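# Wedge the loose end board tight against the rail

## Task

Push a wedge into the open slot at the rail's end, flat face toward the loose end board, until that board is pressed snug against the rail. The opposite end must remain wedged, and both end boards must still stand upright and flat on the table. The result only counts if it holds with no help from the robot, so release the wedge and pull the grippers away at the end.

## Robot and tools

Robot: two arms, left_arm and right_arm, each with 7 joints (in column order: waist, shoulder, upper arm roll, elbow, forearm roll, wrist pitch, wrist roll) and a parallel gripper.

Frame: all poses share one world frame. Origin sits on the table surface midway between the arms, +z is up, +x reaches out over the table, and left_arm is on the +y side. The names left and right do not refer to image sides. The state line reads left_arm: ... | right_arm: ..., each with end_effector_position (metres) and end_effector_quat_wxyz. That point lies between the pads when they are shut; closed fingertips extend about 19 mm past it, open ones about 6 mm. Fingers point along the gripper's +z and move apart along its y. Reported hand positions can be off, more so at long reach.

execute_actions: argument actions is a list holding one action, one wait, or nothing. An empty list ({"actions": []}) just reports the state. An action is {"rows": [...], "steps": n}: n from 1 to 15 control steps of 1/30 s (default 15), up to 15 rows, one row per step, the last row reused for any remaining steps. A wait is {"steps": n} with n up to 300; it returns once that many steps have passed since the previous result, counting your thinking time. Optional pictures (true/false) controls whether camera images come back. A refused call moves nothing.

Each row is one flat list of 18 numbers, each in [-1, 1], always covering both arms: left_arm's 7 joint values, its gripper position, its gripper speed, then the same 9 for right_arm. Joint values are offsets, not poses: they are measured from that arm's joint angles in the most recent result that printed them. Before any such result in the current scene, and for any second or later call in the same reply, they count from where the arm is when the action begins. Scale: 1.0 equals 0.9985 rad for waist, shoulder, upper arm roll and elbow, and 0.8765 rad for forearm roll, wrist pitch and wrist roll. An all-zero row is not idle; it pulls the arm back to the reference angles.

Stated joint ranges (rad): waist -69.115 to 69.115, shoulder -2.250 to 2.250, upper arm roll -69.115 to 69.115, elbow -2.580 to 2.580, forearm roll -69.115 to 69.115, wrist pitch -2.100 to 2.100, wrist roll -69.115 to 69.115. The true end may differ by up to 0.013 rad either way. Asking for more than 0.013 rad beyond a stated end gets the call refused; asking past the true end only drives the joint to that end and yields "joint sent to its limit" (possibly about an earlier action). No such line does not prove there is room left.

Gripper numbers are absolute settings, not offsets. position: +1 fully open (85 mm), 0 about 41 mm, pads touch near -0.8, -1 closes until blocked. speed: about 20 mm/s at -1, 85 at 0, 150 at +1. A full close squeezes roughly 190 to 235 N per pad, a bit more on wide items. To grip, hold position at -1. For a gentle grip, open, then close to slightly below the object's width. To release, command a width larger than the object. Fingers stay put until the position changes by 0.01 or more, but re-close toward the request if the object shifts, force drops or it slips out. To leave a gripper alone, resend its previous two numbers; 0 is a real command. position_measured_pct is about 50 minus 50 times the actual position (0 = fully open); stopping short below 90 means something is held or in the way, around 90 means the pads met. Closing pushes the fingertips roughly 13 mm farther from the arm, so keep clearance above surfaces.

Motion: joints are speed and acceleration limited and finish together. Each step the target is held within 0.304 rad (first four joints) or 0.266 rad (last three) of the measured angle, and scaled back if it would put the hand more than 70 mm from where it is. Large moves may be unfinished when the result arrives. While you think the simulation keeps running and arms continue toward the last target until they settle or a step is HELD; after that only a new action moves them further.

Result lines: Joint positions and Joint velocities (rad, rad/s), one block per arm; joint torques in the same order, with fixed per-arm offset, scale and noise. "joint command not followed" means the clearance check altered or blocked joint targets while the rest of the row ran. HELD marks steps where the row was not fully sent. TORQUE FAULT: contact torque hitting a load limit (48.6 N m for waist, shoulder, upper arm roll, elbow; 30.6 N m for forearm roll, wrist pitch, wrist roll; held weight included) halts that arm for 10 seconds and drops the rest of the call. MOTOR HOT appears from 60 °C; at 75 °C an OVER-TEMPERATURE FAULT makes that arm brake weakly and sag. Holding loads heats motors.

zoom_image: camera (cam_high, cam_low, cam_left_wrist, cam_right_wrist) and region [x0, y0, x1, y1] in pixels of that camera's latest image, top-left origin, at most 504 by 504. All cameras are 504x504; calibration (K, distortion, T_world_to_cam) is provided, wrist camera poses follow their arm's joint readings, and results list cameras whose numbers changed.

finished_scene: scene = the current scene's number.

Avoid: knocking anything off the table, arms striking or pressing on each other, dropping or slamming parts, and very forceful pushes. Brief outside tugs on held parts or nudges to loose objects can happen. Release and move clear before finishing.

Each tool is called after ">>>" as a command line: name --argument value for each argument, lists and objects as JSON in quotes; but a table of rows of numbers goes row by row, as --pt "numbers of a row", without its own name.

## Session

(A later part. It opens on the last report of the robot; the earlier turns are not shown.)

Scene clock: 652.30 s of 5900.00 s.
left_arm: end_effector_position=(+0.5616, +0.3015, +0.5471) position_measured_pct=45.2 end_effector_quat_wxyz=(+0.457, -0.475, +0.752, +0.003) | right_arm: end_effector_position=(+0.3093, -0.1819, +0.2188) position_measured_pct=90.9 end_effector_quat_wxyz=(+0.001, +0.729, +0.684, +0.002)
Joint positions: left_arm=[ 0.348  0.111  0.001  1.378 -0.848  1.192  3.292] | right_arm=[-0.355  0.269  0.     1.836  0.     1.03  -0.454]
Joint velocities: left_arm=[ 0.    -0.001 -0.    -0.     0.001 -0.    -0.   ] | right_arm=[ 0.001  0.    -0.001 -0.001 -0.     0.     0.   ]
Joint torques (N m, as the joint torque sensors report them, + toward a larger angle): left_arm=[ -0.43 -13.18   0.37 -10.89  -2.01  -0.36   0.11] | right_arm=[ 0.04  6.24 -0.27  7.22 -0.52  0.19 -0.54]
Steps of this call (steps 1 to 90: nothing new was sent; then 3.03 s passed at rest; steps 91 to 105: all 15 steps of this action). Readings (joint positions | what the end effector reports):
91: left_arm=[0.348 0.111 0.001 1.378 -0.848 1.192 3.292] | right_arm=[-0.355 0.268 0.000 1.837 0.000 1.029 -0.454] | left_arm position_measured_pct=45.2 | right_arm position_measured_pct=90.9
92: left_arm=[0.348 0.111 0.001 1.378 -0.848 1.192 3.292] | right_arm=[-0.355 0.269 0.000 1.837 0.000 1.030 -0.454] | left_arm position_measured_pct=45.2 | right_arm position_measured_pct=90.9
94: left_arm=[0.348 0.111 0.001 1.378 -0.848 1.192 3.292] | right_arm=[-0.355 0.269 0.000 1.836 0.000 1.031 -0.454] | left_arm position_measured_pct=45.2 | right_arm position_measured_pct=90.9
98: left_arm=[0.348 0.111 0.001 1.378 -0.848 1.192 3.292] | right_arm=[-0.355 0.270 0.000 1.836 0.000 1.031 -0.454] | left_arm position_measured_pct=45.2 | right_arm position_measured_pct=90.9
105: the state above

>>> execute_actions --actions '[{"rows": [[0,0,0,0,0,0,0,0.1,-0.6, 0,0.015,0,0.01,0,0.002,0,-0.9,0],[0,0,0,0,0,0,0,0.1,-0.6, 0,0.005,0,0.0,0,0.004,0,-0.9,0],[0,0,0,0,0,0,0,0.1,-0.6, 0,-0.005,0,-0.011,0,0.018,0,-0.9,0],[0,0,0,0,0,0,0,0.1,-0.6, 0,-0.011,0,-0.023,0,0.04,0,-0.9,0],[0,0,0,0,0,0,0,0.1,-0.6, 0,-0.018,0,-0.039,0,0.066,0,-0.9,0],[0,0,0,0,0,0,0,0.1,-0.6, 0,-0.025,0,-0.054,0,0.092,0,-0.9,0],[0,0,0,0,0,0,0,0.1,-0.6, 0,-0.032,0,-0.07,0,0.118,0,-0.9,0],[0,0,0,0,0,0,0,0.1,-0.6, 0,-0.039,0,-0.085,0,0.144,0,-0.9,0],[0,0,0,0,0,0,0,0.1,-0.6, 0,-0.046,0,-0.1,0,0.17,0,-0.9,0],[0,0,0,0,0,0,0,0.1,-0.6, 0,-0.053,0,-0.116,0,0.197,0,-0.9,0],[0,0,0,0,0,0,0,0.1,-0.6, 0,-0.06,0,-0.132,0,0.223,0,-0.9,0],[0,0,0,0,0,0,0,0.1,-0.6, 0,-0.069,0,-0.155,0,0.263,0,-0.9,0]], "steps": 15}]'

>>> execute_actions --actions '[{"rows": [[0,0,0,0,0,0,0,0.1,-0.6, 0.6,-0.05,0,-0.1,0,0.1,0,-0.9,0]], "steps": 15}]'

Scene clock: 662.67 s of 5900.00 s.
left_arm: end_effector_position=(+0.5616, +0.3015, +0.5471) position_measured_pct=45.2 end_effector_quat_wxyz=(+0.457, -0.475, +0.752, +0.003) | right_arm: end_effector_position=(+0.3088, -0.1821, +0.2820) position_measured_pct=90.9 end_effector_quat_wxyz=(+0.000, +0.729, +0.684, -0.000)
Joint positions: left_arm=[ 0.348  0.111  0.001  1.378 -0.848  1.192  3.292] | right_arm=[-0.355  0.207  0.     1.698  0.     1.236 -0.454]
Joint velocities: left_arm=[-0.    -0.     0.    -0.001 -0.     0.     0.002] | right_arm=[ 0.    -0.119  0.    -0.301  0.     0.448  0.   ]
Joint torques (N m, as the joint torque sensors report them, + toward a larger angle): left_arm=[ -0.42 -13.11   0.17 -10.78  -2.12  -0.34   0.28] | right_arm=[  0.09 -10.81  -0.29  -7.44  -0.31  -0.26  -0.35]
Steps of this call (steps 1 to 15: the robot went on to your last target; steps 16 to 90: nothing new was sent; then 6.87 s passed at rest; steps 91 to 105: all 15 steps of this action). Readings (joint positions | what the end effector reports):
91: left_arm=[0.348 0.111 0.001 1.378 -0.848 1.192 3.292] | right_arm=[-0.355 0.268 0.000 1.836 0.000 1.030 -0.454] | left_arm position_measured_pct=45.2 | right_arm position_measured_pct=90.9
92: left_arm=[0.348 0.111 0.001 1.378 -0.848 1.192 3.292] | right_arm=[-0.355 0.267 0.000 1.836 0.000 1.030 -0.454] | left_arm position_measured_pct=45.2 | right_arm position_measured_pct=90.9
94: left_arm=[0.348 0.111 0.001 1.378 -0.848 1.192 3.292] | right_arm=[-0.355 0.264 0.000 1.833 0.000 1.036 -0.454] | left_arm position_measured_pct=45.2 | right_arm position_measured_pct=90.9
98: left_arm=[0.348 0.111 0.001 1.378 -0.848 1.192 3.292] | right_arm=[-0.355 0.248 0.000 1.796 0.000 1.092 -0.454] | left_arm position_measured_pct=45.2 | right_arm position_measured_pct=90.9
105: the state above
camera_calibration (this result's frames):
cam_left_wrist: T_world_to_cam=[[-0.751883, 0.499686, -0.430099, 0.499689], [0.105005, 0.734794, 0.670113, -0.592782], [0.650881, 0.458684, -0.604949, -0.0292951], [0, 0, 0, 1]] pos_world=[0.45702, 0.199323, 0.594425]
cam_right_wrist: T_world_to_cam=[[0.999831, -0.00892011, 0.0160752, -0.316596], [-0.00908108, -0.999909, 0.00996899, -0.125821], [0.0159848, -0.0101133, -0.999821, 0.41758], [0, 0, 0, 1]] pos_world=[0.308725, -0.124411, 0.423849]

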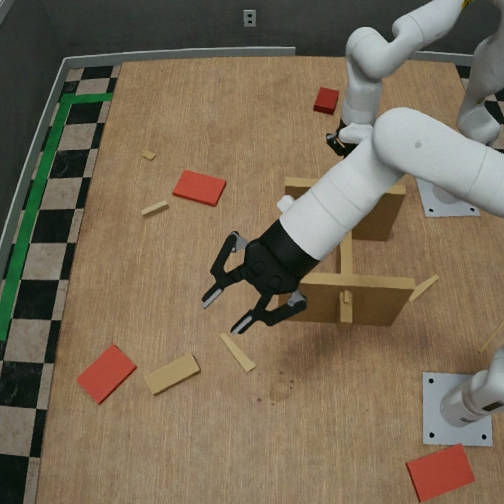

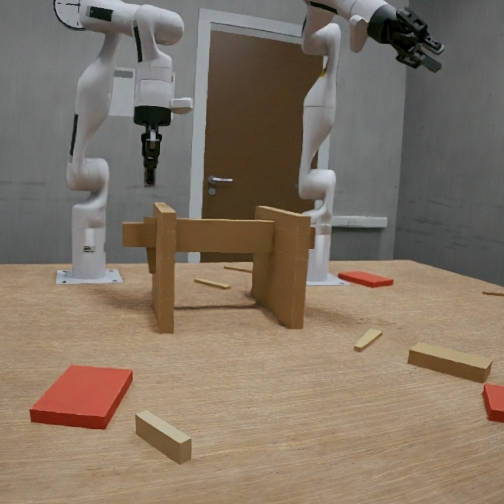

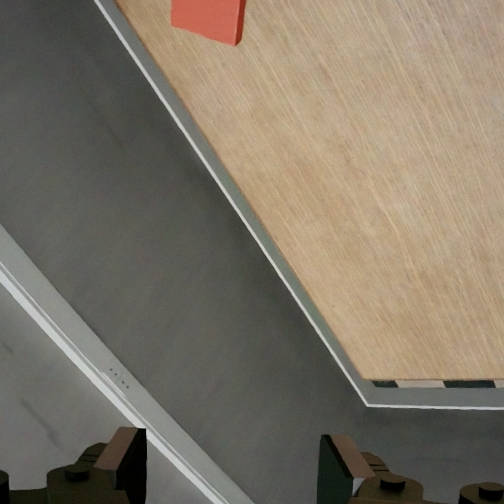

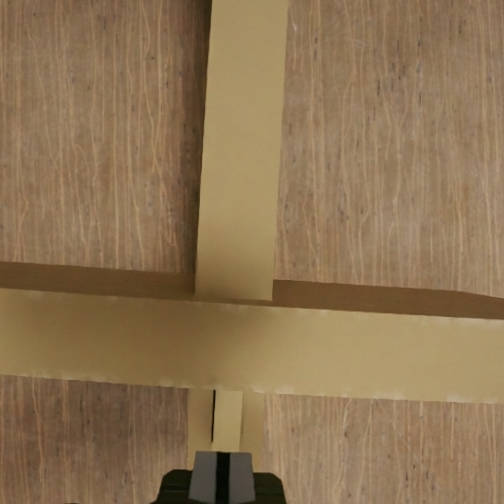

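Scene clock: 663.17 s of 5900.00 s.
left_arm: end_effector_position=(+0.5616, +0.3015, +0.5471) position_measured_pct=45.2 end_effector_quat_wxyz=(+0.457, -0.475, +0.752, +0.003) | right_arm: end_effector_position=(+0.3379, -0.3216, +0.3229) position_measured_pct=90.9 end_effector_quat_wxyz=(+0.013, +0.842, +0.539, +0.021)
Joint positions: left_arm=[ 0.348  0.111  0.001  1.378 -0.848  1.192  3.292] | right_arm=[ 0.015  0.167 -0.     1.615  0.     1.31  -0.454]
Joint velocities: left_arm=[ 0.    -0.     0.    -0.     0.    -0.     0.003] | right_arm=[ 0.933 -0.038  0.002 -0.074  0.001  0.06  -0.   ]
Joint torques (N m, as the joint torque sensors report them, + toward a larger angle): left_arm=[ -0.28 -13.32   0.34 -10.7   -2.11  -0.33   0.2 ] | right_arm=[ -0.02 -12.75  -0.29  -8.06  -0.59  -0.09  -0.4 ]
Steps of this call (steps 1 to 15: all 15 steps of this action). Readings (joint positions | what the end effector reports):
1: left_arm=[0.348 0.111 0.001 1.378 -0.848 1.192 3.292] | right_arm=[-0.354 0.204 -0.000 1.689 0.000 1.249 -0.454] | left_arm position_measured_pct=45.2 | right_arm position_measured_pct=90.9
2: left_arm=[0.348 0.111 0.001 1.378 -0.848 1.192 3.292] | right_arm=[-0.346 0.200 -0.001 1.682 -0.000 1.257 -0.454] | left_arm position_measured_pct=45.2 | right_arm position_measured_pct=90.9
4: left_arm=[0.348 0.111 0.001 1.378 -0.848 1.192 3.292] | right_arm=[-0.316 0.193 -0.002 1.667 -0.001 1.269 -0.454] | left_arm position_measured_pct=45.2 | right_arm position_measured_pct=90.9
8: left_arm=[0.348 0.111 0.001 1.378 -0.848 1.192 3.292] | right_arm=[-0.201 0.180 -0.001 1.641 0.000 1.289 -0.454] | left_arm position_measured_pct=45.2 | right_arm position_measured_pct=90.9
15: the state above
camera_calibration (this result's frames):
cam_left_wrist: T_world_to_cam=[[-0.751883, 0.499687, -0.430098, 0.499688], [0.105007, 0.734794, 0.670113, -0.592782], [0.65088, 0.458684, -0.60495, -0.0292955], [0, 0, 0, 1]] pos_world=[0.457021, 0.199322, 0.594423]
cam_right_wrist: T_world_to_cam=[[0.927248, -0.369333, 0.061684, -0.453678], [-0.369467, -0.929194, -0.009646, -0.114598], [0.0608789, -0.0138459, -0.998049, 0.439625], [0, 0, 0, 1]] pos_world=[0.351568, -0.267955, 0.465646]

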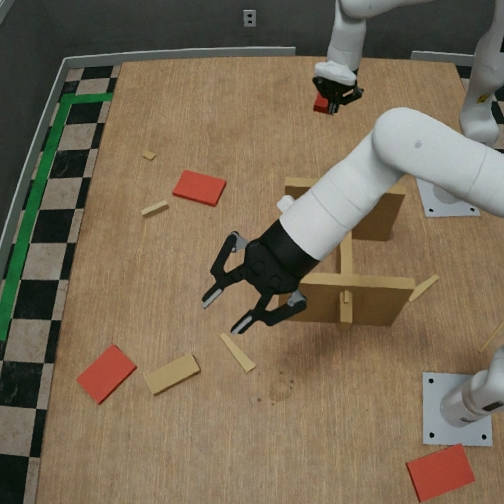

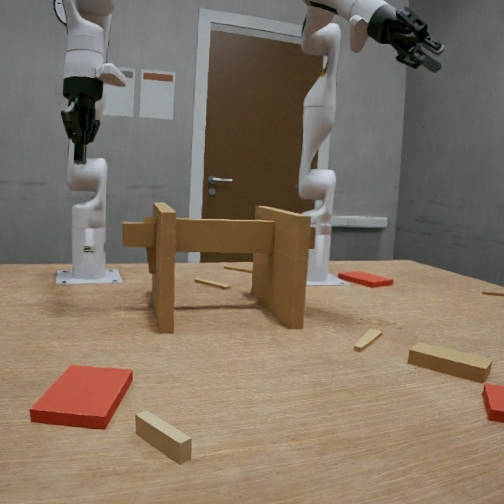

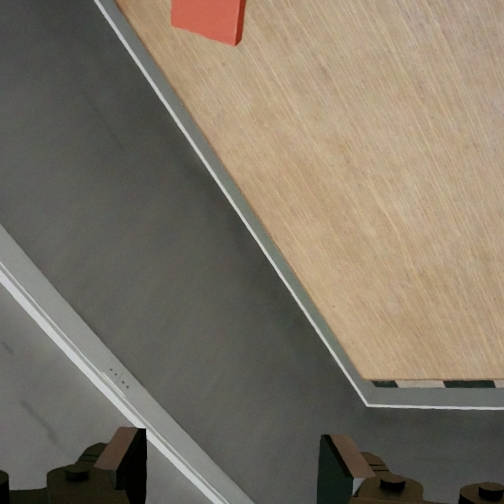

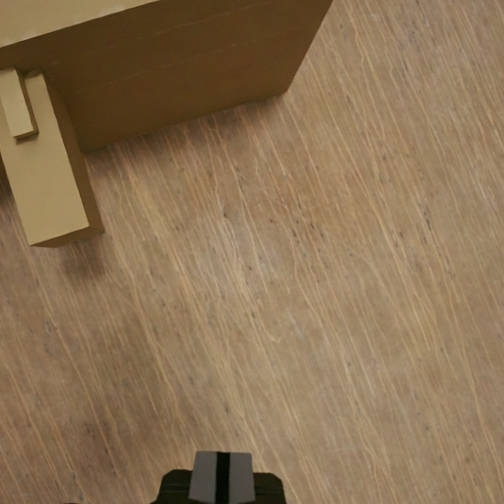

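>>> zoom_image --camera "cam_low" --region '[100, 180, 340, 350]'

Region (100, 180, 340, 350) of cam_low's 504x504 image, scaled by 2.100, with more detail than that image has; it fills the top 357 rows of this view, and the rest is white.

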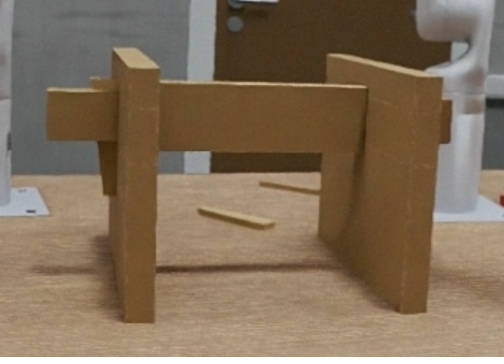

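Looks seated. Finishing scene 1.

>>> finished_scene --scene 1

The scene is finished: the task was done.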